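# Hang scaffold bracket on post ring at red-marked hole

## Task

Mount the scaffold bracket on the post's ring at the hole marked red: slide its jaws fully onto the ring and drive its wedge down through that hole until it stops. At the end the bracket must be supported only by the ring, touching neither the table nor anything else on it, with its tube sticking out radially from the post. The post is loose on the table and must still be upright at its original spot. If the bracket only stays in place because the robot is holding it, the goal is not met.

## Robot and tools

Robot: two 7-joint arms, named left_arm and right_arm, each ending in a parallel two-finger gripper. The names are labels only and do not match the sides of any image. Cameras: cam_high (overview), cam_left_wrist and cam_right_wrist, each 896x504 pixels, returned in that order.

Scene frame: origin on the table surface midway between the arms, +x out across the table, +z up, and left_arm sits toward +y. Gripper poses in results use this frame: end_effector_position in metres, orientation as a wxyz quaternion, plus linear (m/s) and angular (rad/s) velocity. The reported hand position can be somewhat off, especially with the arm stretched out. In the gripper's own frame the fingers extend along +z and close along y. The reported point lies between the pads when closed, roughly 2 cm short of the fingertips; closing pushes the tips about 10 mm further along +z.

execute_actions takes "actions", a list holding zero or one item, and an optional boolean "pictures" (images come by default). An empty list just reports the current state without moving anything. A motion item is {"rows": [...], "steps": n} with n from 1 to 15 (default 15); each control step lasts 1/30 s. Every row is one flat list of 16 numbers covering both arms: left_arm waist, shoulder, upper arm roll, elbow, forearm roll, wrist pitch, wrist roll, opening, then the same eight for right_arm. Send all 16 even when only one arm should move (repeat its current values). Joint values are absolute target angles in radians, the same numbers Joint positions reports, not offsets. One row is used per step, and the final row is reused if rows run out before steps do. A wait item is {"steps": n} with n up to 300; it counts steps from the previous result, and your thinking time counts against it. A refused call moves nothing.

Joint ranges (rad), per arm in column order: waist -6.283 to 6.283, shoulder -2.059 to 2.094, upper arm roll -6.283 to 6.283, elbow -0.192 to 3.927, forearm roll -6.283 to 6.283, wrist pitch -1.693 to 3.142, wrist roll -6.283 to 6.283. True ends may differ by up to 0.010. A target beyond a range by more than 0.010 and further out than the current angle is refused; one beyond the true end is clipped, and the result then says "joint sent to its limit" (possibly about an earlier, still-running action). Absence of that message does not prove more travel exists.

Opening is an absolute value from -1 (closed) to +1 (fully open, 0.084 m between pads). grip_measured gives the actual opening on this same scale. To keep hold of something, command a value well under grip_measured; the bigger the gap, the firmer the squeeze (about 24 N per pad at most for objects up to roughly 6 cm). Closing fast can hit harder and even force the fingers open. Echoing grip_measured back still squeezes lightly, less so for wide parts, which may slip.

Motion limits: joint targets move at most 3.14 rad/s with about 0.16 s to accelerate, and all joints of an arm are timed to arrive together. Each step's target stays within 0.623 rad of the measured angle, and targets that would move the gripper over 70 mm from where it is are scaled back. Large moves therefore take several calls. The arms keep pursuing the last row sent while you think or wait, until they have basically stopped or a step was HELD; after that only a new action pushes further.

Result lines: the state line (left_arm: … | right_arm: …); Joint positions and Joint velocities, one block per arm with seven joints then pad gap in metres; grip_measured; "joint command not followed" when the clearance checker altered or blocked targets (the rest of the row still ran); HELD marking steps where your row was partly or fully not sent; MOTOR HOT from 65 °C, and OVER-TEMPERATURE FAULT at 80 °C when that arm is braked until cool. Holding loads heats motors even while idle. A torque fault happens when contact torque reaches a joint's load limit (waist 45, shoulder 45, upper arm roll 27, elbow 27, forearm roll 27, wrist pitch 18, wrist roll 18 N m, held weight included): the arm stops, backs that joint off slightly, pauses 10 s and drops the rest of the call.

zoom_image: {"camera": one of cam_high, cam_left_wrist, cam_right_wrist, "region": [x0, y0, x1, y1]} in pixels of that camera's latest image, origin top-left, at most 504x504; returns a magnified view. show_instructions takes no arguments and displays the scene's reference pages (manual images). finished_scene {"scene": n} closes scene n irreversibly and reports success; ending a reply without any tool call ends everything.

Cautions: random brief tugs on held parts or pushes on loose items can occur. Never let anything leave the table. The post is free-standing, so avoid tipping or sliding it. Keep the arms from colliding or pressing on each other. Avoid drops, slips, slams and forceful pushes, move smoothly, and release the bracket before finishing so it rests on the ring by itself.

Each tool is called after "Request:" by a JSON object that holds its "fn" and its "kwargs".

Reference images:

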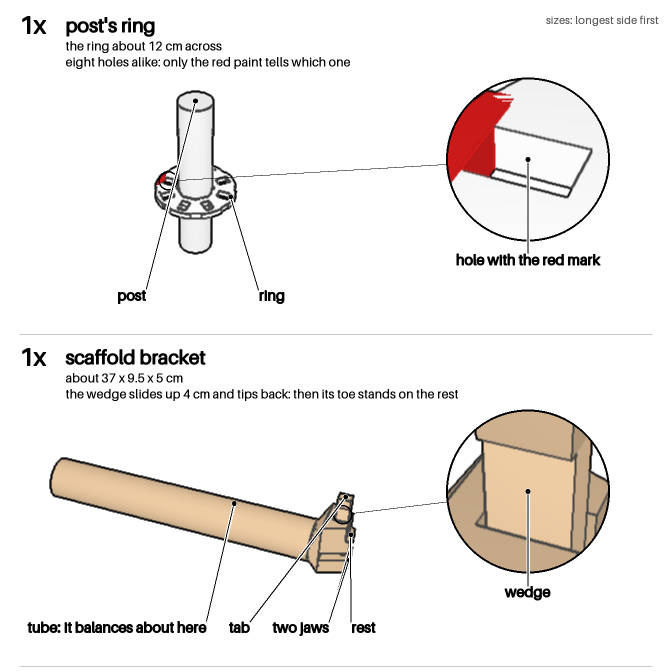

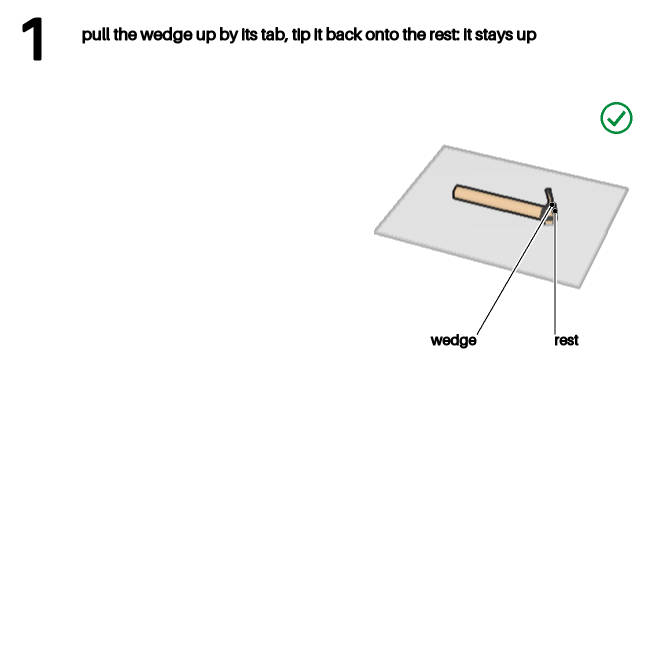

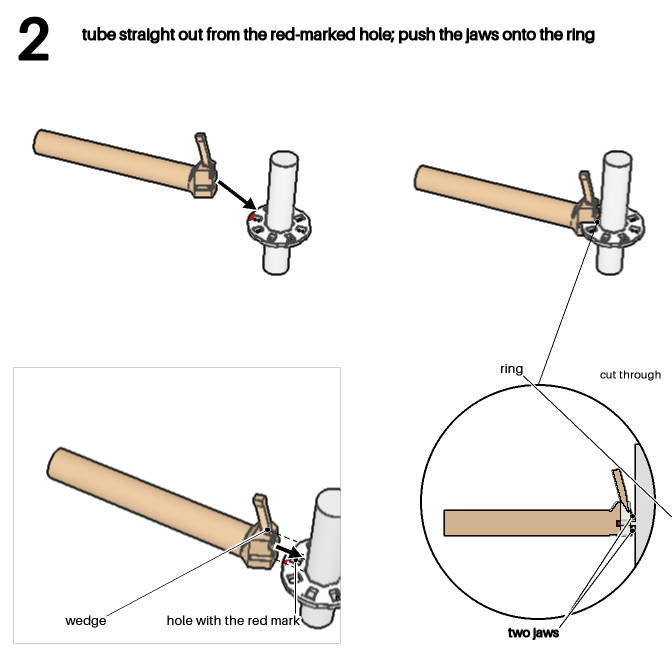

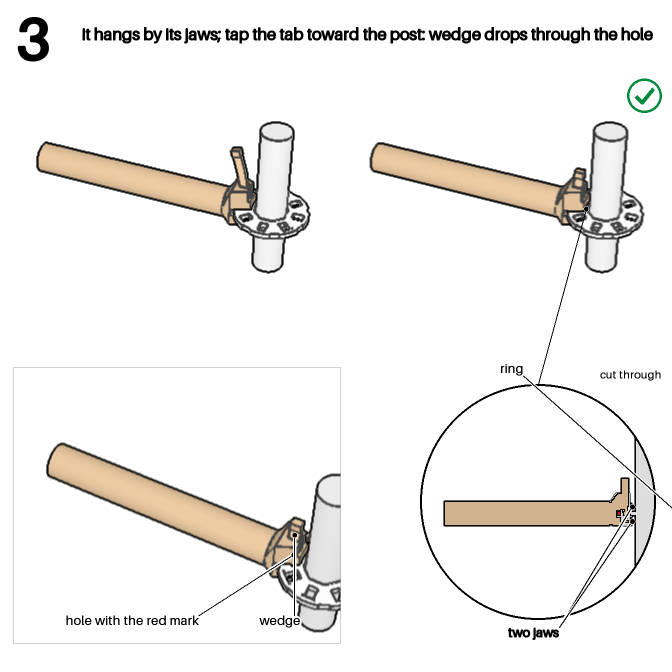

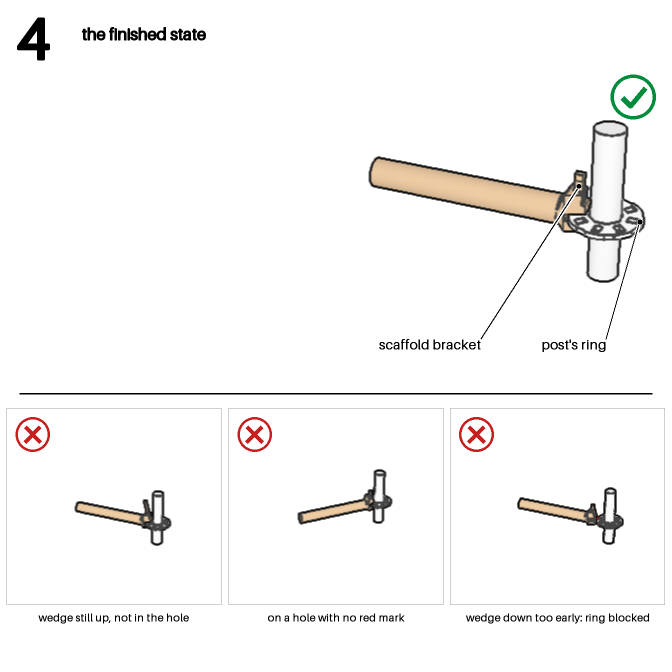

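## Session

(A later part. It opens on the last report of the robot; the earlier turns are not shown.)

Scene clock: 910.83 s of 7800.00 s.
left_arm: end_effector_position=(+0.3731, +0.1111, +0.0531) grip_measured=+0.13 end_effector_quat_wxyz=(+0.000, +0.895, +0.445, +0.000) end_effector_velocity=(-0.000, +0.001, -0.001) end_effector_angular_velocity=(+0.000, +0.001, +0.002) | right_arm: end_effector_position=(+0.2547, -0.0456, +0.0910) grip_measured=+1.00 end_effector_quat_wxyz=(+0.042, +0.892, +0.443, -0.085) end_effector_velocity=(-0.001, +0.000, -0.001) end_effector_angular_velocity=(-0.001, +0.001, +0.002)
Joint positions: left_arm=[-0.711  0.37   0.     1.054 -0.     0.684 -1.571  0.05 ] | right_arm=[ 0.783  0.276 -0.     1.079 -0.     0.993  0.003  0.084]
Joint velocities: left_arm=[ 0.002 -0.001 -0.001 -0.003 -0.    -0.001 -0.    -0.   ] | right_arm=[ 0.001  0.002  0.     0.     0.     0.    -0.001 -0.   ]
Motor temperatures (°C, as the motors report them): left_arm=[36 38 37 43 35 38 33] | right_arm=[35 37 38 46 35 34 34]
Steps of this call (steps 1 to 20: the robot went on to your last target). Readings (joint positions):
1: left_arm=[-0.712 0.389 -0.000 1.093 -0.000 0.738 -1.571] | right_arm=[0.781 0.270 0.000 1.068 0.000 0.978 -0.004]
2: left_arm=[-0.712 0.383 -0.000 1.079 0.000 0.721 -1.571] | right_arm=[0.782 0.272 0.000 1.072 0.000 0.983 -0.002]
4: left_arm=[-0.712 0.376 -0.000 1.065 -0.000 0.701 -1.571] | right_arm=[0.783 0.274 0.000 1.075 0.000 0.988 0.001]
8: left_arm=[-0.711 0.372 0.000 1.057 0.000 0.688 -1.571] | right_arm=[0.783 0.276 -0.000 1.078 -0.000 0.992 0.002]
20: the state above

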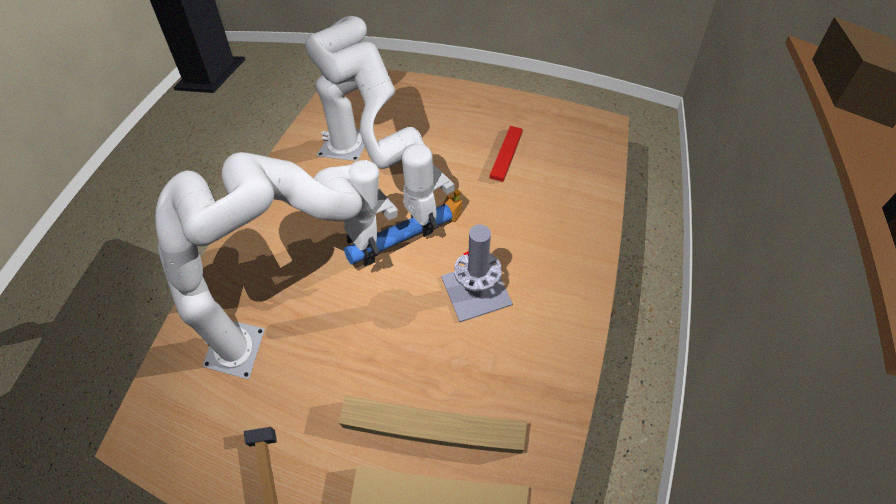

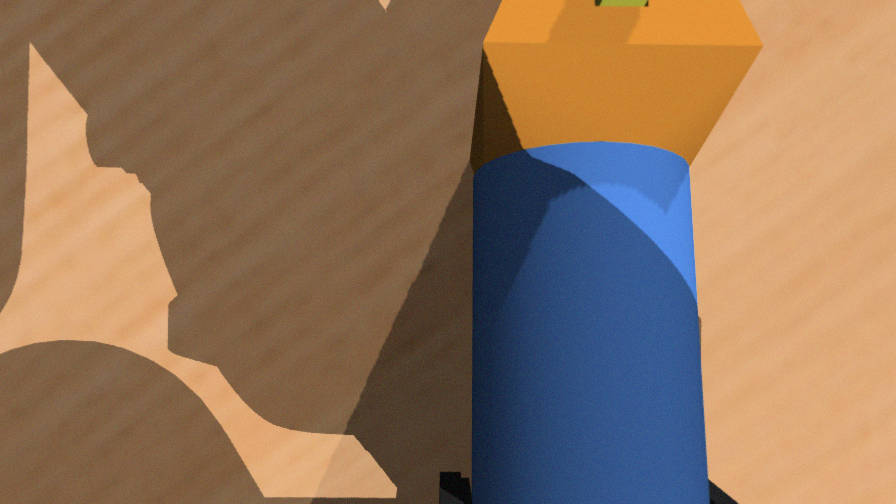

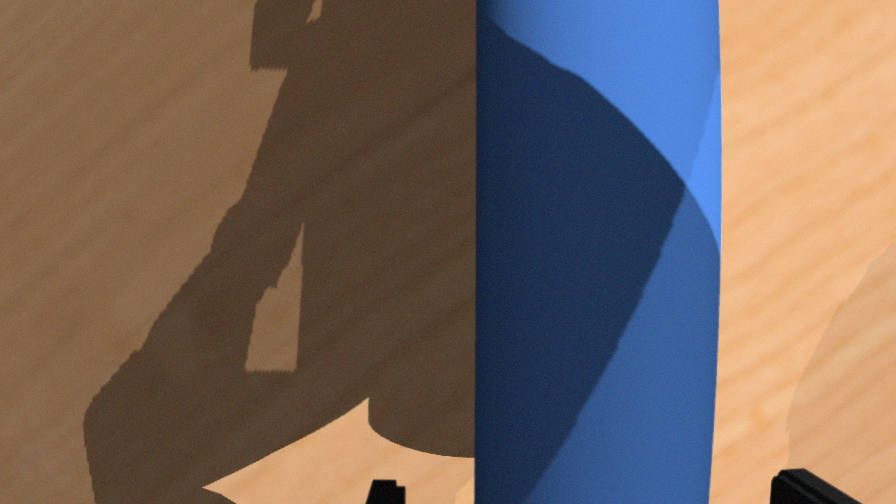

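Request:
{"fn": "execute_actions", "kwargs": {"actions": []}}

Scene clock: 935.43 s of 7800.00 s.
left_arm: end_effector_position=(+0.3730, +0.1111, +0.0531) grip_measured=+0.13 end_effector_quat_wxyz=(+0.000, +0.895, +0.445, +0.000) end_effector_velocity=(-0.001, +0.000, -0.001) end_effector_angular_velocity=(+0.001, +0.001, -0.000) | right_arm: end_effector_position=(+0.2546, -0.0456, +0.0910) grip_measured=+1.00 end_effector_quat_wxyz=(+0.042, +0.892, +0.443, -0.085) end_effector_velocity=(+0.001, -0.001, -0.000) end_effector_angular_velocity=(+0.000, +0.000, -0.002)
Joint positions: left_arm=[-0.712  0.37  -0.     1.054  0.     0.684 -1.571  0.05 ] | right_arm=[ 0.783  0.276 -0.     1.079  0.     0.993  0.003  0.084]
Joint velocities: left_arm=[-0.001 -0.     0.    -0.002  0.    -0.    -0.     0.   ] | right_arm=[-0.002 -0.     0.    -0.     0.     0.     0.    -0.   ]
Motor temperatures (°C, as the motors report them): left_arm=[36 38 37 45 35 38 33] | right_arm=[35 37 38 45 35 33 34]
Steps of this call (steps 1 to 15: the robot went on to your last target; steps 16 to 90: nothing new was sent; then 21.60 s passed at rest). Readings (joint positions):
1: left_arm=[-0.711 0.370 -0.000 1.054 -0.000 0.684 -1.571] | right_arm=[0.783 0.276 -0.000 1.079 -0.000 0.993 0.003]
2: left_arm=[-0.712 0.370 -0.000 1.054 -0.000 0.684 -1.571] | right_arm=[0.783 0.276 -0.000 1.079 -0.000 0.993 0.003]
4: left_arm=[-0.712 0.370 0.000 1.054 0.000 0.684 -1.571] | right_arm=[0.783 0.276 -0.000 1.079 -0.000 0.993 0.003]
8: left_arm=[-0.712 0.370 0.000 1.054 0.000 0.684 -1.571] | right_arm=[0.783 0.276 -0.000 1.079 -0.000 0.993 0.003]
90: the state above
All arms were judged still, so your last target was given up. Only a new action makes them travel on or press farther. Fingers that are still opening or closing keep moving.

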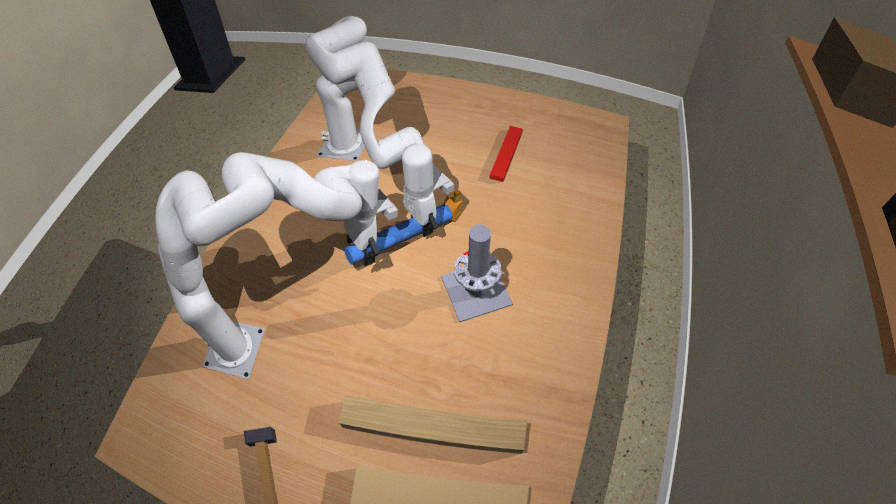

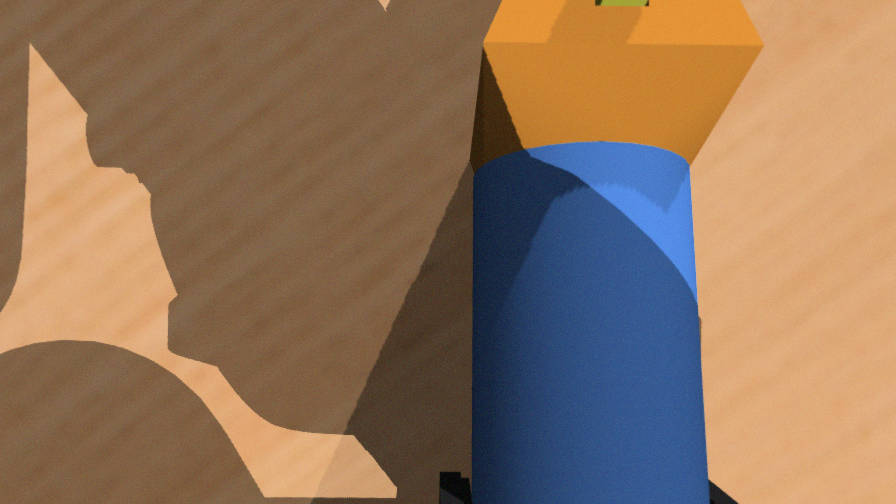

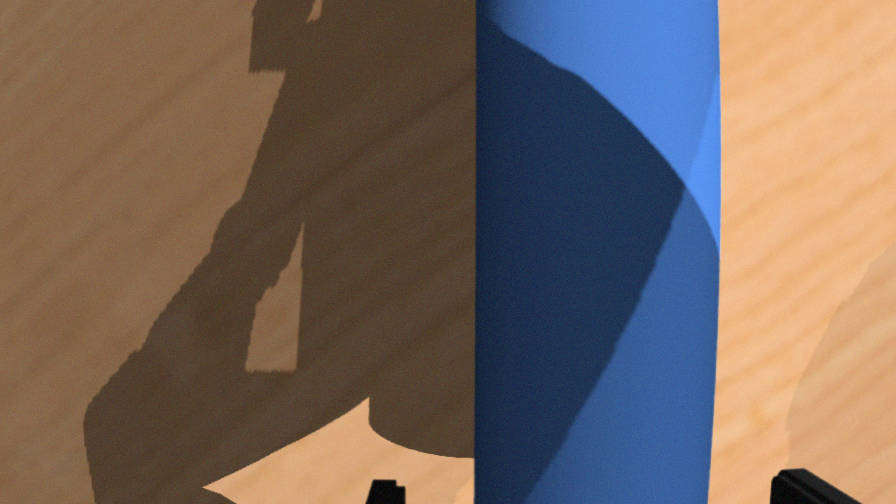

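Request:
{"fn": "execute_actions", "kwargs": {"actions": [{"rows": [[-0.7115,0.3704,0,1.054,0,0.6835,-1.5708,-1,0.7832,0.2762,0,1.0788,0,0.9926,0.003,0.7],[-0.7115,0.3704,0,1.054,0,0.6835,-1.5708,-1,0.7832,0.2762,0,1.0788,0,0.9926,0.003,0.5],[-0.7115,0.3704,0,1.054,0,0.6835,-1.5708,-1,0.7832,0.2762,0,1.0788,0,0.9926,0.003,0.4],[-0.7115,0.3704,0,1.054,0,0.6835,-1.5708,-1,0.7832,0.2762,0,1.0788,0,0.9926,0.003,0.3],[-0.7115,0.3704,0,1.054,0,0.6835,-1.5708,-1,0.7832,0.2762,0,1.0788,0,0.9926,0.003,0.25],[-0.7115,0.3704,0,1.054,0,0.6835,-1.5708,-1,0.7832,0.2762,0,1.0788,0,0.9926,0.003,0.2],[-0.7115,0.3704,0,1.054,0,0.6835,-1.5708,-1,0.7832,0.2762,0,1.0788,0,0.9926,0.003,0.15],[-0.7115,0.3704,0,1.054,0,0.6835,-1.5708,-1,0.7832,0.2762,0,1.0788,0,0.9926,0.003,0.1],[-0.7115,0.3704,0,1.054,0,0.6835,-1.5708,-1,0.7832,0.2762,0,1.0788,0,0.9926,0.003,0.05],[-0.7115,0.3704,0,1.054,0,0.6835,-1.5708,-1,0.7832,0.2762,0,1.0788,0,0.9926,0.003,0.0],[-0.7115,0.3704,0,1.054,0,0.6835,-1.5708,-1,0.7832,0.2762,0,1.0788,0,0.9926,0.003,-0.2],[-0.7115,0.3704,0,1.054,0,0.6835,-1.5708,-1,0.7832,0.2762,0,1.0788,0,0.9926,0.003,-0.5],[-0.7115,0.3704,0,1.054,0,0.6835,-1.5708,-1,0.7832,0.2762,0,1.0788,0,0.9926,0.003,-1]], "steps": 15}]}}

Scene clock: 952.23 s of 7800.00 s.
left_arm: end_effector_position=(+0.3734, +0.1111, +0.0533) grip_measured=+0.13 end_effector_quat_wxyz=(+0.000, +0.895, +0.446, +0.000) end_effector_velocity=(+0.000, +0.001, -0.000) end_effector_angular_velocity=(+0.000, -0.000, +0.000) | right_arm: end_effector_position=(+0.2542, -0.0452, +0.0911) grip_measured=+0.13 end_effector_quat_wxyz=(+0.042, +0.891, +0.443, -0.085) end_effector_velocity=(+0.000, -0.001, -0.000) end_effector_angular_velocity=(-0.001, -0.000, -0.001)
Joint positions: left_arm=[-0.711  0.37   0.     1.054 -0.     0.683 -1.571  0.05 ] | right_arm=[0.784 0.276 0.001 1.079 0.    0.993 0.003 0.05 ]
Joint velocities: left_arm=[ 0.001 -0.    -0.    -0.     0.001  0.     0.001  0.   ] | right_arm=[-0.001  0.001  0.    -0.    -0.001  0.     0.001 -0.   ]
Motor temperatures (°C, as the motors report them): left_arm=[36 38 37 45 35 38 33] | right_arm=[35 37 38 45 35 33 34]
Steps of this call (steps 1 to 90: nothing new was sent; then 13.30 s passed at rest; steps 91 to 105: all 15 steps of this action). Readings (joint positions):
91: left_arm=[-0.711 0.370 -0.000 1.054 -0.000 0.683 -1.571] | right_arm=[0.783 0.276 0.000 1.079 -0.000 0.993 0.003]
92: left_arm=[-0.711 0.370 -0.000 1.054 -0.000 0.684 -1.571] | right_arm=[0.783 0.276 0.000 1.079 0.000 0.993 0.003]
94: left_arm=[-0.712 0.370 0.000 1.054 0.000 0.683 -1.571] | right_arm=[0.783 0.276 -0.000 1.079 -0.000 0.993 0.003]
98: left_arm=[-0.711 0.370 0.000 1.055 -0.000 0.683 -1.571] | right_arm=[0.784 0.276 0.001 1.079 0.000 0.992 0.003]
105: the state above

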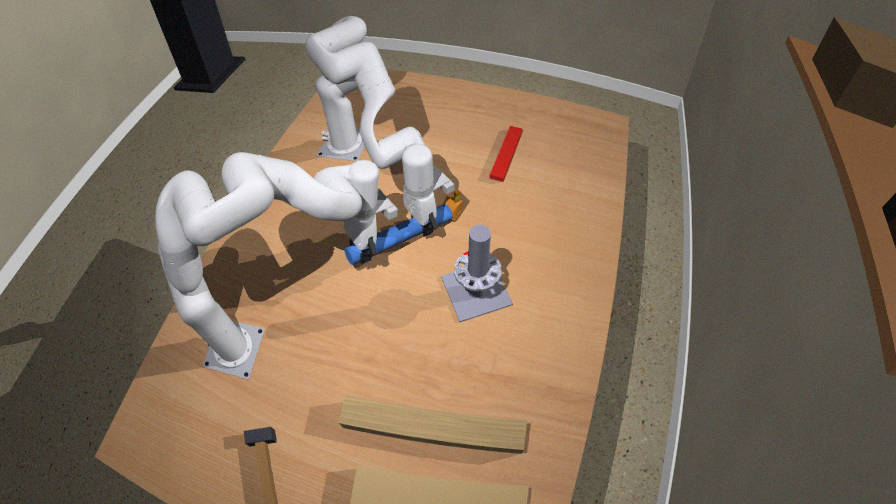

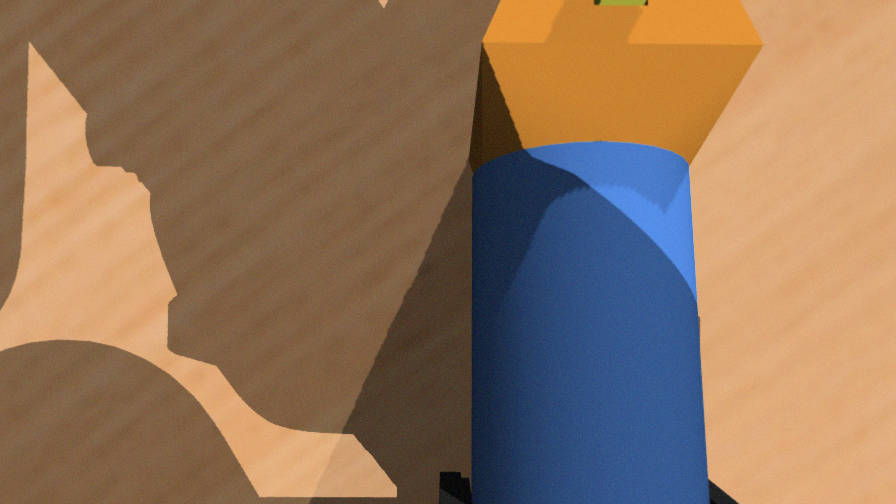

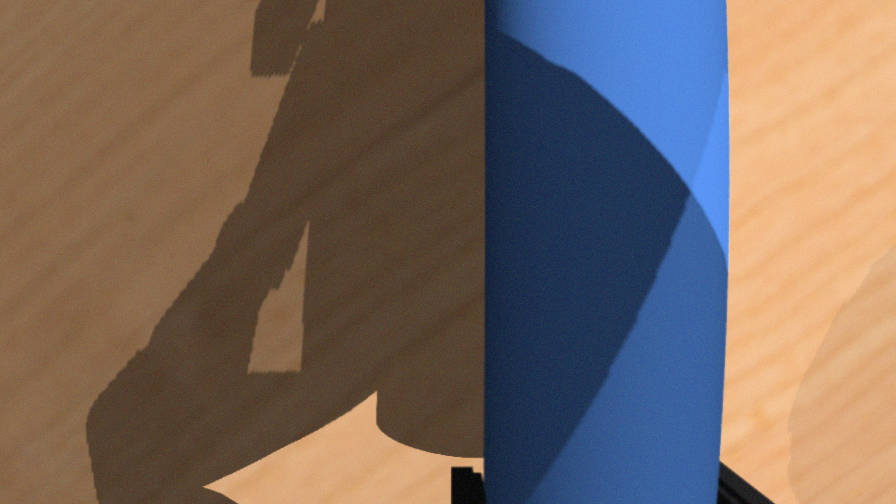

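Request:
{"fn": "execute_actions", "kwargs": {"actions": [{"rows": [[-0.7115,0.3704,0,1.054,0,0.6835,-1.5708,-0.5,0.7832,0.2762,0,1.0788,0,0.9926,0.003,-1],[-0.7115,0.3704,0,1.054,0,0.6835,-1.5708,-0.2,0.7832,0.2762,0,1.0788,0,0.9926,0.003,-1],[-0.7115,0.3704,0,1.054,0,0.6835,-1.5708,0.0,0.7832,0.2762,0,1.0788,0,0.9926,0.003,-1],[-0.7115,0.3704,0,1.054,0,0.6835,-1.5708,0.1,0.7832,0.2762,0,1.0788,0,0.9926,0.003,-1],[-0.7115,0.3704,0,1.054,0,0.6835,-1.5708,0.15,0.7832,0.2762,0,1.0788,0,0.9926,0.003,-1],[-0.7115,0.3704,0,1.054,0,0.6835,-1.5708,0.2,0.7832,0.2762,0,1.0788,0,0.9926,0.003,-1],[-0.7115,0.3704,0,1.054,0,0.6835,-1.5708,0.25,0.7832,0.2762,0,1.0788,0,0.9926,0.003,-1],[-0.7115,0.3704,0,1.054,0,0.6835,-1.5708,0.3,0.7832,0.2762,0,1.0788,0,0.9926,0.003,-1],[-0.7115,0.3704,0,1.054,0,0.6835,-1.5708,0.4,0.7832,0.2762,0,1.0788,0,0.9926,0.003,-1],[-0.7115,0.3704,0,1.054,0,0.6835,-1.5708,0.5,0.7832,0.2762,0,1.0788,0,0.9926,0.003,-1],[-0.7115,0.3704,0,1.054,0,0.6835,-1.5708,0.6,0.7832,0.2762,0,1.0788,0,0.9926,0.003,-1]], "steps": 15}]}}

Scene clock: 972.70 s of 7800.00 s.
left_arm: end_effector_position=(+0.3732, +0.1108, +0.0537) grip_measured=+0.59 end_effector_quat_wxyz=(+0.001, +0.896, +0.445, +0.000) end_effector_velocity=(-0.002, +0.004, -0.006) end_effector_angular_velocity=(+0.008, +0.010, +0.008) | right_arm: end_effector_position=(+0.2552, -0.0469, +0.0905) grip_measured=+0.13 end_effector_quat_wxyz=(+0.043, +0.892, +0.442, -0.086) end_effector_velocity=(-0.002, +0.002, +0.002) end_effector_angular_velocity=(+0.003, -0.001, +0.002)
Joint positions: left_arm=[-0.712  0.369 -0.     1.054  0.     0.684 -1.57   0.069] | right_arm=[ 0.782  0.277 -0.002  1.078 -0.     0.993  0.003  0.05 ]
Joint velocities: left_arm=[ 0.002  0.008  0.002 -0.006 -0.001 -0.001 -0.003  0.   ] | right_arm=[ 0.002 -0.003  0.003  0.001  0.001  0.001  0.002 -0.   ]
Motor temperatures (°C, as the motors report them): left_arm=[36 38 37 44 35 38 33] | right_arm=[35 37 38 45 35 33 34]
Steps of this call (steps 1 to 15: the robot went on to your last target; steps 16 to 90: nothing new was sent; then 16.97 s passed at rest; steps 91 to 105: all 15 steps of this action). Readings (joint positions):
91: left_arm=[-0.711 0.370 0.000 1.054 -0.000 0.683 -1.571] | right_arm=[0.783 0.276 0.000 1.079 0.000 0.993 0.003]
92: left_arm=[-0.711 0.370 0.000 1.054 -0.000 0.683 -1.571] | right_arm=[0.783 0.276 0.000 1.079 0.000 0.993 0.003]
94: left_arm=[-0.711 0.370 0.000 1.054 -0.000 0.683 -1.571] | right_arm=[0.783 0.276 0.000 1.079 0.000 0.993 0.003]
98: left_arm=[-0.712 0.367 -0.001 1.056 0.001 0.684 -1.570] | right_arm=[0.782 0.278 -0.002 1.077 -0.001 0.992 0.003]
105: the state above

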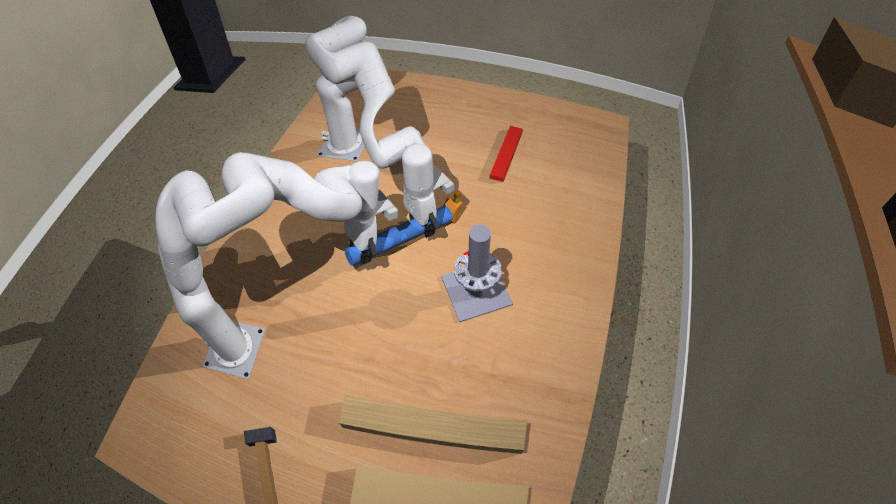

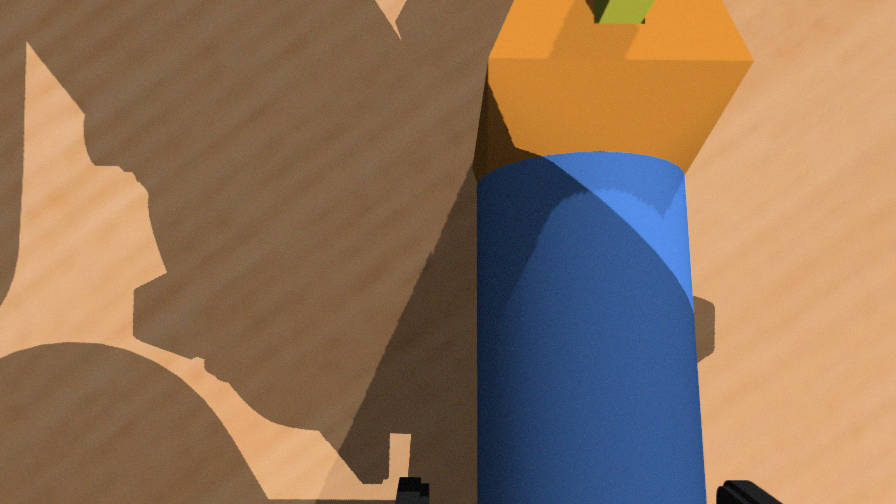

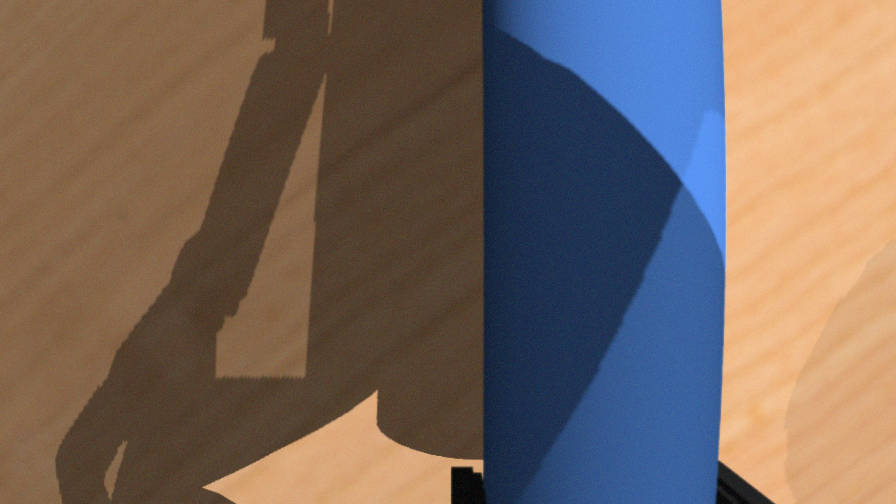

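Request:
{"fn": "execute_actions", "kwargs": {"actions": [{"rows": [[-0.7115,0.3704,0,1.054,0,0.6835,-1.5708,0.6,0.7832,0.2762,0,1.0734,0,0.9834,0.003,-1],[-0.7115,0.3704,0,1.054,0,0.6835,-1.5708,0.6,0.7832,0.2762,0,1.0653,0,0.9695,0.003,-1],[-0.7115,0.3704,0,1.054,0,0.6835,-1.5708,0.6,0.7832,0.2763,0,1.0545,0,0.9511,0.003,-1],[-0.7115,0.3704,0,1.054,0,0.6835,-1.5708,0.6,0.7832,0.2763,0,1.0436,0,0.9327,0.003,-1],[-0.7115,0.3704,0,1.054,0,0.6835,-1.5708,0.6,0.7832,0.2763,0,1.0328,0,0.9142,0.003,-1],[-0.7115,0.3704,0,1.054,0,0.6835,-1.5708,0.6,0.7832,0.2763,0,1.022,0,0.8958,0.003,-1],[-0.7115,0.3704,0,1.054,0,0.6835,-1.5708,0.6,0.7832,0.2764,0,1.0112,0,0.8773,0.003,-1],[-0.7115,0.3704,0,1.054,0,0.6835,-1.5708,0.6,0.7832,0.2764,0,1.0004,0,0.8589,0.003,-1],[-0.7115,0.3704,0,1.054,0,0.6835,-1.5708,0.6,0.7832,0.2764,0,0.9896,0,0.8404,0.003,-1],[-0.7115,0.3704,0,1.054,0,0.6835,-1.5708,0.6,0.7832,0.2765,0,0.9788,0,0.822,0.003,-1],[-0.7115,0.3704,0,1.054,0,0.6835,-1.5708,0.6,0.7832,0.2765,0,0.9679,0,0.8035,0.003,-1],[-0.7115,0.3704,0,1.054,0,0.6835,-1.5708,0.6,0.7832,0.2765,0,0.9571,0,0.7851,0.003,-1],[-0.7115,0.3704,0,1.054,0,0.6835,-1.5708,0.6,0.7832,0.2765,0,0.949,0,0.7713,0.003,-1],[-0.7115,0.3704,0,1.054,0,0.6835,-1.5708,0.6,0.7832,0.2765,0,0.9436,0,0.762,0.003,-1]], "steps": 15}], "pictures": false}}

Request:
{"fn": "execute_actions", "kwargs": {"actions": [{"rows": [[-0.7115,0.3704,0,1.054,0,0.6835,-1.5708,0.6,0.7832,0.2766,0,0.9382,0,0.7528,0.003,-1],[-0.7115,0.3704,0,1.054,0,0.6835,-1.5708,0.6,0.7832,0.2766,0,0.9301,0,0.739,0.003,-1],[-0.7115,0.3704,0,1.054,0,0.6835,-1.5708,0.6,0.7832,0.2766,0,0.9193,0,0.7206,0.003,-1],[-0.7115,0.3704,0,1.054,0,0.6835,-1.5708,0.6,0.7832,0.2766,0,0.9084,0,0.7021,0.003,-1],[-0.7115,0.3704,0,1.054,0,0.6835,-1.5708,0.6,0.7832,0.2767,0,0.8976,0,0.6837,0.003,-1],[-0.7115,0.3704,0,1.054,0,0.6835,-1.5708,0.6,0.7832,0.2767,0,0.8868,0,0.6652,0.003,-1],[-0.7115,0.3704,0,1.054,0,0.6835,-1.5708,0.6,0.7832,0.2767,0,0.876,0,0.6468,0.003,-1],[-0.7115,0.3704,0,1.054,0,0.6835,-1.5708,0.6,0.7832,0.2768,0,0.8652,0,0.6283,0.003,-1],[-0.7115,0.3704,0,1.054,0,0.6835,-1.5708,0.6,0.7832,0.2768,0,0.8544,0,0.6099,0.003,-1],[-0.7115,0.3704,0,1.054,0,0.6835,-1.5708,0.6,0.7832,0.2768,0,0.8436,0,0.5914,0.003,-1],[-0.7115,0.3704,0,1.054,0,0.6835,-1.5708,0.6,0.7832,0.2768,0,0.8354,0,0.5776,0.003,-1],[-0.7115,0.3704,0,1.054,0,0.6835,-1.5708,0.6,0.7832,0.2769,0,0.8273,0,0.5638,0.003,-1],[-0.7115,0.3704,0,1.054,0,0.6835,-1.5708,0.6,0.7832,0.2769,0,0.8219,0,0.5546,0.003,-1],[-0.7115,0.3704,0,1.054,0,0.6835,-1.5708,0.6,0.7832,0.2769,0,0.8165,0,0.5453,0.003,-1],[-0.7115,0.3704,0,1.054,0,0.6835,-1.5708,0.6,0.7832,0.2769,0,0.8138,0,0.5407,0.003,-1]], "steps": 15}]}}

Scene clock: 1017.00 s of 7800.00 s.
left_arm: end_effector_position=(+0.3730, +0.1111, +0.0531) grip_measured=+0.59 end_effector_quat_wxyz=(+0.000, +0.895, +0.445, +0.000) end_effector_velocity=(+0.001, -0.000, +0.001) end_effector_angular_velocity=(-0.002, -0.001, +0.001) | right_arm: end_effector_position=(+0.2531, -0.0471, +0.0606) grip_measured=+0.13 end_effector_quat_wxyz=(+0.025, +0.894, +0.445, -0.049) end_effector_velocity=(-0.006, -0.009, -0.063) end_effector_angular_velocity=(+0.133, -0.100, -0.002)
Joint positions: left_arm=[-0.712  0.37  -0.     1.054 -0.     0.683 -1.571  0.069] | right_arm=[0.783 0.277 0.    0.964 0.    0.797 0.003 0.05 ]
Joint velocities: left_arm=[ 0.001  0.    -0.     0.002 -0.001 -0.    -0.     0.   ] | right_arm=[-0.     0.004 -0.002 -0.252  0.    -0.422 -0.    -0.   ]
Motor temperatures (°C, as the motors report them): left_arm=[36 37 37 43 35 38 33] | right_arm=[35 38 38 46 35 33 34]
Steps of this call (steps 1 to 15: the robot went on to your last target; steps 16 to 90: nothing new was sent; then 40.80 s passed at rest; steps 91 to 105: all 15 steps of this action). Readings (joint positions):
91: left_arm=[-0.712 0.370 -0.000 1.054 0.000 0.684 -1.571] | right_arm=[0.783 0.276 -0.000 1.079 -0.000 0.992 0.003]
92: left_arm=[-0.712 0.370 0.000 1.054 -0.000 0.683 -1.571] | right_arm=[0.783 0.276 0.000 1.078 -0.000 0.990 0.003]
94: left_arm=[-0.712 0.370 0.000 1.054 -0.000 0.683 -1.571] | right_arm=[0.783 0.276 0.000 1.070 0.000 0.976 0.003]
98: left_arm=[-0.712 0.370 0.000 1.054 -0.000 0.684 -1.571] | right_arm=[0.783 0.276 0.000 1.035 0.000 0.919 0.003]
105: the state above

Scene clock: 1017.50 s of 7800.00 s.
left_arm: end_effector_position=(+0.3730, +0.1111, +0.0531) grip_measured=+0.59 end_effector_quat_wxyz=(+0.000, +0.895, +0.445, +0.000) end_effector_velocity=(+0.000, +0.000, -0.000) end_effector_angular_velocity=(+0.000, -0.000, +0.001) | right_arm: end_effector_position=(+0.2500, -0.0516, +0.0331) grip_measured=+0.13 end_effector_quat_wxyz=(+0.003, +0.895, +0.445, -0.006) end_effector_velocity=(+0.002, +0.003, +0.000) end_effector_angular_velocity=(+0.169, -0.128, +0.004)
Joint positions: left_arm=[-0.711  0.37  -0.     1.054 -0.     0.683 -1.571  0.069] | right_arm=[ 0.783  0.275  0.     0.835 -0.     0.575  0.003  0.05 ]
Joint velocities: left_arm=[ 0. -0.  0. -0.  0.  0. -0. -0.] | right_arm=[ 0.    -0.086 -0.    -0.192 -0.001 -0.319 -0.003  0.003]
Motor temperatures (°C, as the motors report them): left_arm=[36 37 37 43 35 38 33] | right_arm=[35 38 38 46 35 33 34]
Steps of this call (steps 1 to 15: all 15 steps of this action). Readings (joint positions):
1: left_arm=[-0.711 0.370 0.000 1.054 0.000 0.684 -1.571] | right_arm=[0.783 0.277 0.000 0.957 0.000 0.785 0.003]
2: left_arm=[-0.712 0.370 0.000 1.054 -0.000 0.684 -1.571] | right_arm=[0.783 0.277 0.000 0.951 0.000 0.775 0.003]
4: left_arm=[-0.711 0.370 0.000 1.054 0.000 0.683 -1.571] | right_arm=[0.783 0.277 0.000 0.938 0.000 0.753 0.003]
8: left_arm=[-0.711 0.370 0.000 1.054 0.000 0.683 -1.571] | right_arm=[0.783 0.277 0.000 0.902 0.000 0.689 0.003]
15: the state above

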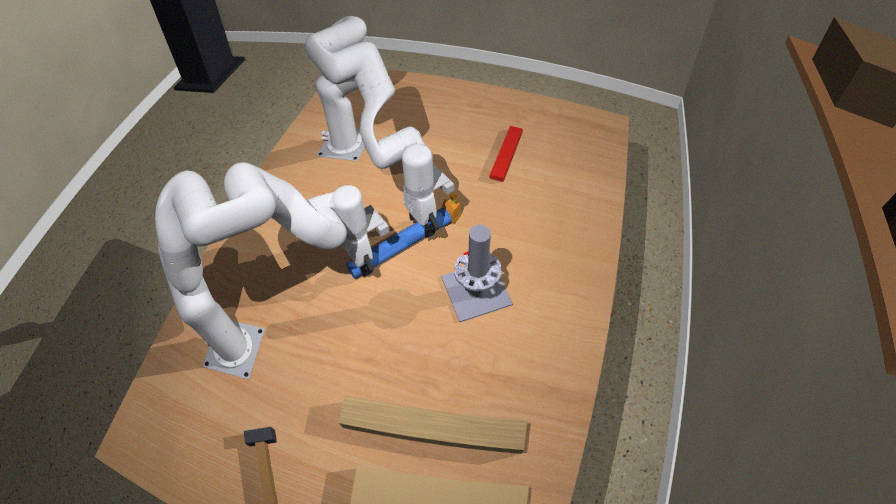

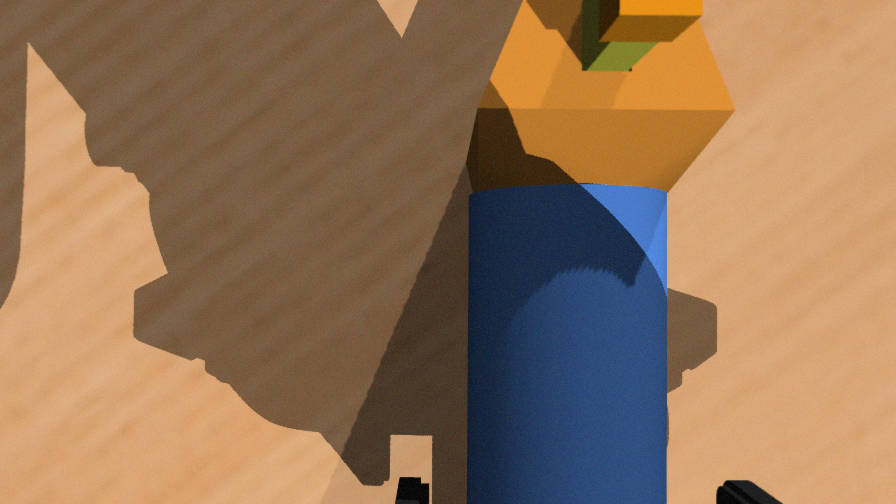

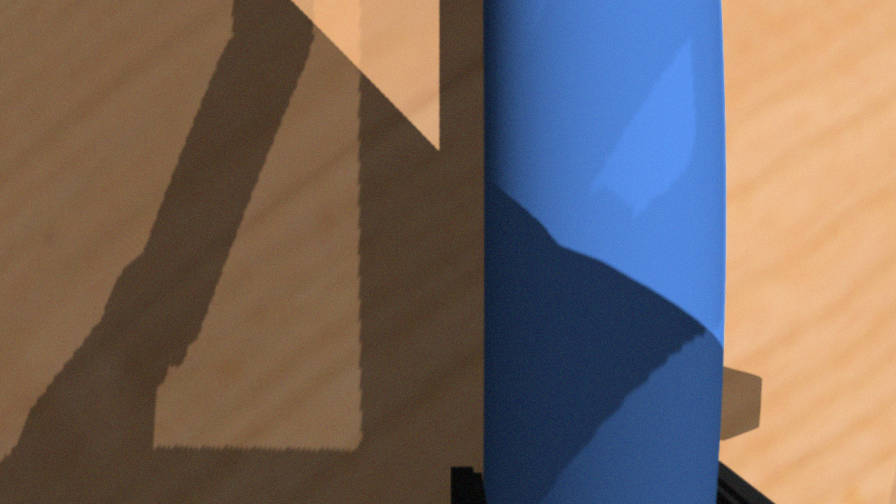

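Request:
{"fn": "execute_actions", "kwargs": {"actions": [{"rows": [[-0.7115,0.3704,0,1.054,0,0.6835,-1.5708,0.6,0.7832,0.2769,0,0.832,0,0.565,0.003,-1]], "steps": 10}]}}

Scene clock: 1029.93 s of 7800.00 s.
left_arm: end_effector_position=(+0.3730, +0.1111, +0.0531) grip_measured=+0.59 end_effector_quat_wxyz=(+0.000, +0.895, +0.445, +0.000) end_effector_velocity=(-0.001, +0.000, -0.001) end_effector_angular_velocity=(+0.001, +0.002, -0.001) | right_arm: end_effector_position=(+0.2490, -0.0532, +0.0298) grip_measured=+0.13 end_effector_quat_wxyz=(+0.004, +0.896, +0.445, -0.007) end_effector_velocity=(-0.001, -0.001, +0.002) end_effector_angular_velocity=(-0.006, +0.003, +0.000)
Joint positions: left_arm=[-0.712  0.37  -0.     1.054  0.     0.684 -1.571  0.069] | right_arm=[0.783 0.28  0.    0.829 0.    0.565 0.003 0.05 ]
Joint velocities: left_arm=[-0.001 -0.     0.    -0.002 -0.     0.    -0.    -0.   ] | right_arm=[ 0.    -0.005 -0.001  0.002 -0.002  0.013  0.001 -0.   ]
Motor temperatures (°C, as the motors report them): left_arm=[36 37 37 43 35 38 33] | right_arm=[35 37 38 44 35 33 34]
Steps of this call (steps 1 to 30: the robot went on to your last target; steps 31 to 90: nothing new was sent; then 9.10 s passed at rest; steps 91 to 100: all 10 steps of this action). Readings (joint positions):
91: left_arm=[-0.712 0.370 0.000 1.054 0.000 0.683 -1.571] | right_arm=[0.783 0.277 0.000 0.817 0.000 0.541 0.003]
92: left_arm=[-0.711 0.370 -0.000 1.054 0.000 0.683 -1.571] | right_arm=[0.783 0.277 0.000 0.820 0.000 0.545 0.003]
94: left_arm=[-0.712 0.370 0.000 1.054 -0.000 0.683 -1.571] | right_arm=[0.783 0.280 0.000 0.826 0.000 0.556 0.003]
98: left_arm=[-0.711 0.370 0.000 1.054 -0.000 0.683 -1.571] | right_arm=[0.783 0.280 0.000 0.829 0.000 0.564 0.003]
100: the state above

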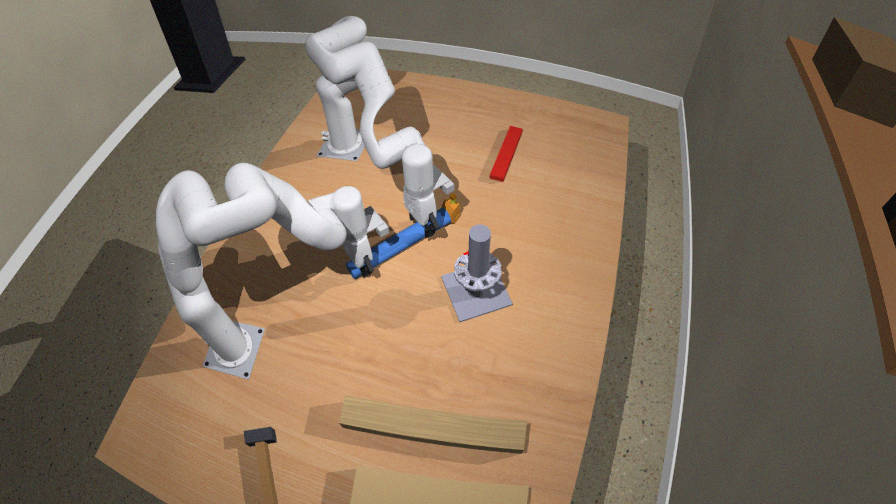

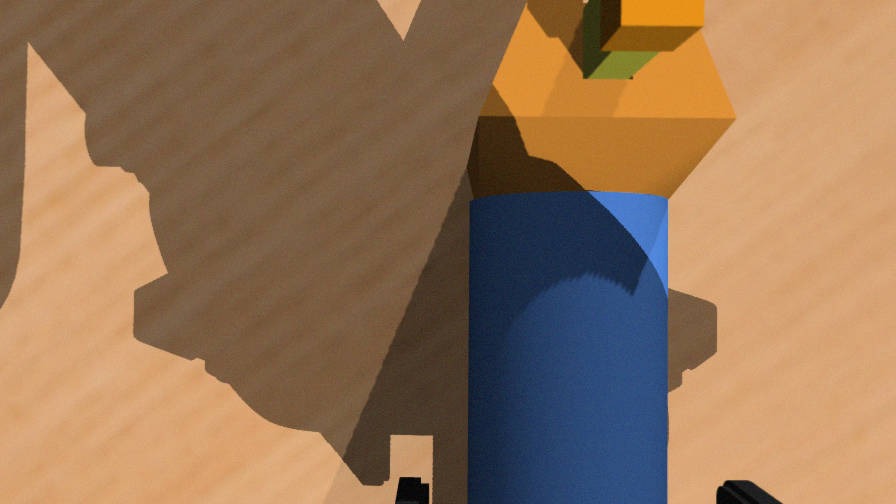

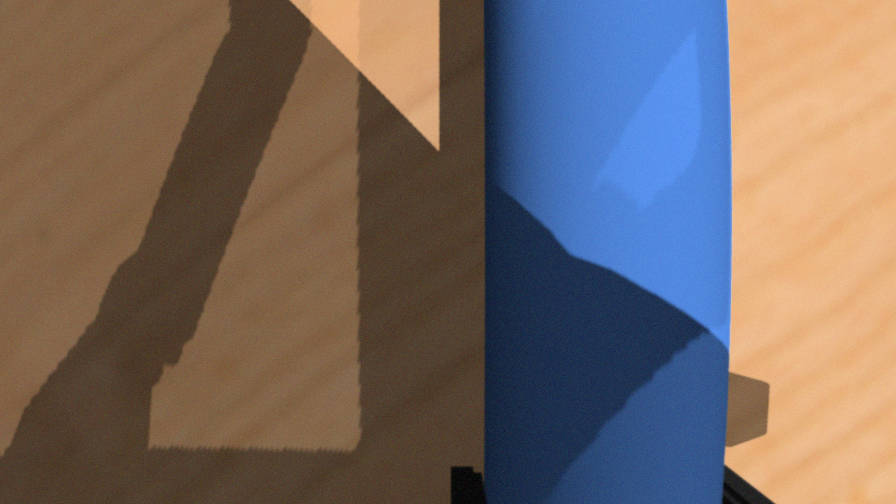

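Request:
{"fn": "execute_actions", "kwargs": {"actions": [{"rows": [[-0.7115,0.345,0,1.065,0,0.72,-1.5708,0.6,0.7832,0.2785,0,0.83,0,0.565,0.003,-1],[-0.7115,0.32,0,1.076,0,0.756,-1.5708,0.6,0.7832,0.2785,0,0.83,0,0.565,0.003,-1],[-0.7115,0.293,0,1.088,0,0.795,-1.5708,0.6,0.7832,0.2785,0,0.83,0,0.565,0.003,-1],[-0.7115,0.267,0,1.099,0,0.832,-1.5708,0.6,0.7832,0.2785,0,0.83,0,0.565,0.003,-1],[-0.7115,0.241,0,1.11,0,0.869,-1.5708,0.6,0.7832,0.2785,0,0.83,0,0.565,0.003,-1],[-0.7115,0.216,0,1.1216,0,0.9056,-1.5708,0.6,0.7832,0.2785,0,0.83,0,0.565,0.003,-1],[-0.7115,0.216,0,1.1216,0,0.9056,-1.5708,0.6,0.7832,0.2785,0,0.83,0,0.565,0.003,-1],[-0.7115,0.216,0,1.1216,0,0.9056,-1.5708,0.6,0.7832,0.2785,0,0.83,0,0.565,0.003,-1],[-0.68,0.218,0,1.133,0,0.915,-1.54,0.6,0.7832,0.2785,0,0.83,0,0.565,0.003,-1],[-0.64,0.2205,0,1.148,0,0.928,-1.5,0.6,0.7832,0.2785,0,0.83,0,0.565,0.003,-1],[-0.6,0.223,0,1.163,0,0.94,-1.46,0.6,0.7832,0.2785,0,0.83,0,0.565,0.003,-1],[-0.56,0.2257,0,1.178,0,0.9527,-1.42,0.6,0.7832,0.2785,0,0.83,0,0.565,0.003,-1],[-0.52,0.228,0,1.193,0,0.965,-1.38,0.6,0.7832,0.2785,0,0.83,0,0.565,0.003,-1],[-0.4961,0.2297,0,1.2023,0,0.9726,-1.3554,0.6,0.7832,0.2785,0,0.83,0,0.565,0.003,-1]], "steps": 15}], "pictures": false}}

Request:
{"fn": "execute_actions", "kwargs": {"actions": [{"steps": 15}]}}

Scene clock: 1127.00 s of 7800.00 s.
left_arm: end_effector_position=(+0.4122, +0.1568, +0.1481) grip_measured=+0.59 end_effector_quat_wxyz=(-0.000, +0.895, +0.445, -0.000) end_effector_velocity=(+0.297, +0.418, +0.081) end_effector_angular_velocity=(+0.034, +0.000, +0.190) | right_arm: end_effector_position=(+0.2500, -0.0518, +0.0313) grip_measured=+0.13 end_effector_quat_wxyz=(+0.002, +0.896, +0.445, -0.005) end_effector_velocity=(-0.001, -0.000, -0.000) end_effector_angular_velocity=(-0.001, +0.000, +0.002)
Joint positions: left_arm=[-0.594  0.228 -0.     1.163 -0.     0.936 -1.454  0.069] | right_arm=[0.783 0.278 0.    0.831 0.    0.564 0.003 0.05 ]
Joint velocities: left_arm=[0.869 0.039 0.119 0.31  0.004 0.288 0.792 0.   ] | right_arm=[ 0.001 -0.     0.    -0.001 -0.001  0.    -0.001 -0.   ]
Motor temperatures (°C, as the motors report them): left_arm=[36 37 37 43 35 38 33] | right_arm=[35 38 38 46 35 33 34]
Steps of this call (steps 1 to 15: the robot went on to your last target; steps 16 to 90: nothing new was sent; then 93.57 s passed at rest; steps 91 to 105: all 15 steps of this action). Readings (joint positions):
91: left_arm=[-0.712 0.370 0.000 1.054 0.000 0.684 -1.571] | right_arm=[0.783 0.277 -0.000 0.832 0.000 0.565 0.003]
92: left_arm=[-0.711 0.368 0.000 1.055 -0.000 0.688 -1.571] | right_arm=[0.783 0.277 -0.000 0.832 0.000 0.565 0.003]
94: left_arm=[-0.711 0.348 0.000 1.061 -0.000 0.723 -1.571] | right_arm=[0.783 0.278 -0.000 0.832 0.000 0.564 0.003]
98: left_arm=[-0.712 0.261 -0.000 1.103 0.000 0.839 -1.571] | right_arm=[0.783 0.278 -0.000 0.831 0.000 0.564 0.003]
105: the state above

Scene clock: 1127.50 s of 7800.00 s.
left_arm: end_effector_position=(+0.4405, +0.1986, +0.1598) grip_measured=+0.59 end_effector_quat_wxyz=(-0.000, +0.896, +0.445, -0.000) end_effector_velocity=(+0.005, +0.007, +0.002) end_effector_angular_velocity=(+0.000, -0.004, +0.012) | right_arm: end_effector_position=(+0.2495, -0.0524, +0.0308) grip_measured=+0.13 end_effector_quat_wxyz=(+0.003, +0.896, +0.445, -0.006) end_effector_velocity=(-0.000, -0.001, -0.001) end_effector_angular_velocity=(-0.002, +0.002, -0.003)
Joint positions: left_arm=[-0.497  0.23  -0.     1.202 -0.     0.972 -1.356  0.069] | right_arm=[0.783 0.278 0.    0.83  0.    0.565 0.003 0.05 ]
Joint velocities: left_arm=[ 0.009 -0.001  0.007  0.004  0.     0.001  0.004 -0.   ] | right_arm=[-0.     0.001 -0.    -0.001  0.002  0.001  0.001  0.   ]
Motor temperatures (°C, as the motors report them): left_arm=[36 37 37 43 35 38 33] | right_arm=[35 38 38 46 35 33 34]
Steps of this call (steps 1 to 15: the robot went on to your last target). Readings (joint positions):
1: left_arm=[-0.566 0.229 0.003 1.173 0.000 0.946 -1.427] | right_arm=[0.783 0.278 0.000 0.831 0.000 0.564 0.003]
2: left_arm=[-0.541 0.230 0.005 1.183 0.000 0.954 -1.404] | right_arm=[0.783 0.278 0.000 0.831 0.000 0.564 0.003]
4: left_arm=[-0.511 0.230 0.009 1.194 0.000 0.964 -1.378] | right_arm=[0.783 0.278 0.000 0.831 0.000 0.564 0.003]
8: left_arm=[-0.501 0.230 -0.001 1.200 -0.000 0.971 -1.360] | right_arm=[0.783 0.278 -0.000 0.831 0.000 0.565 0.003]
15: the state above

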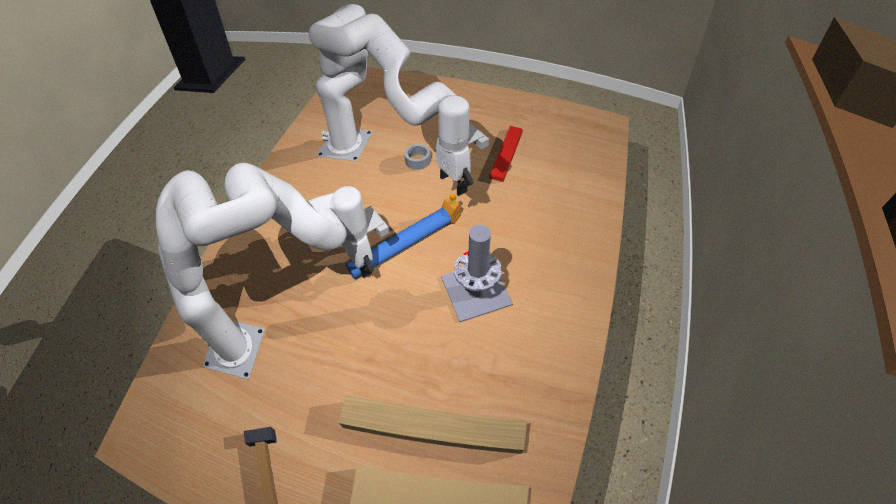

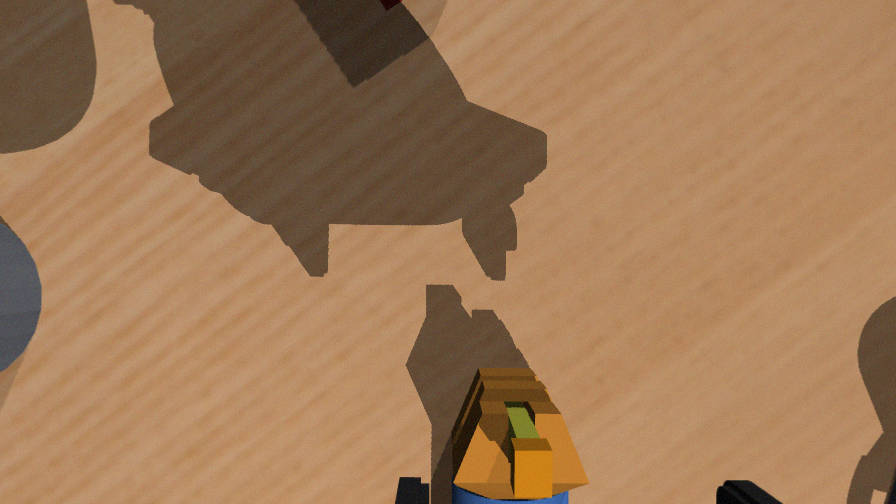

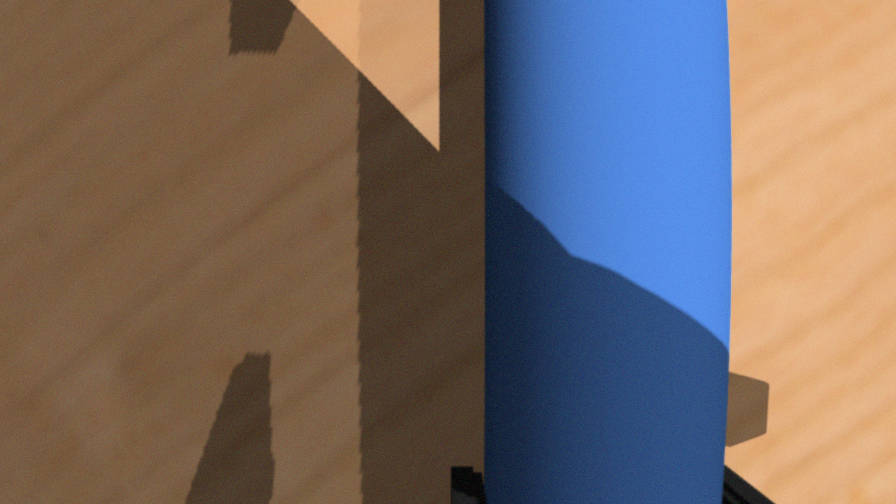

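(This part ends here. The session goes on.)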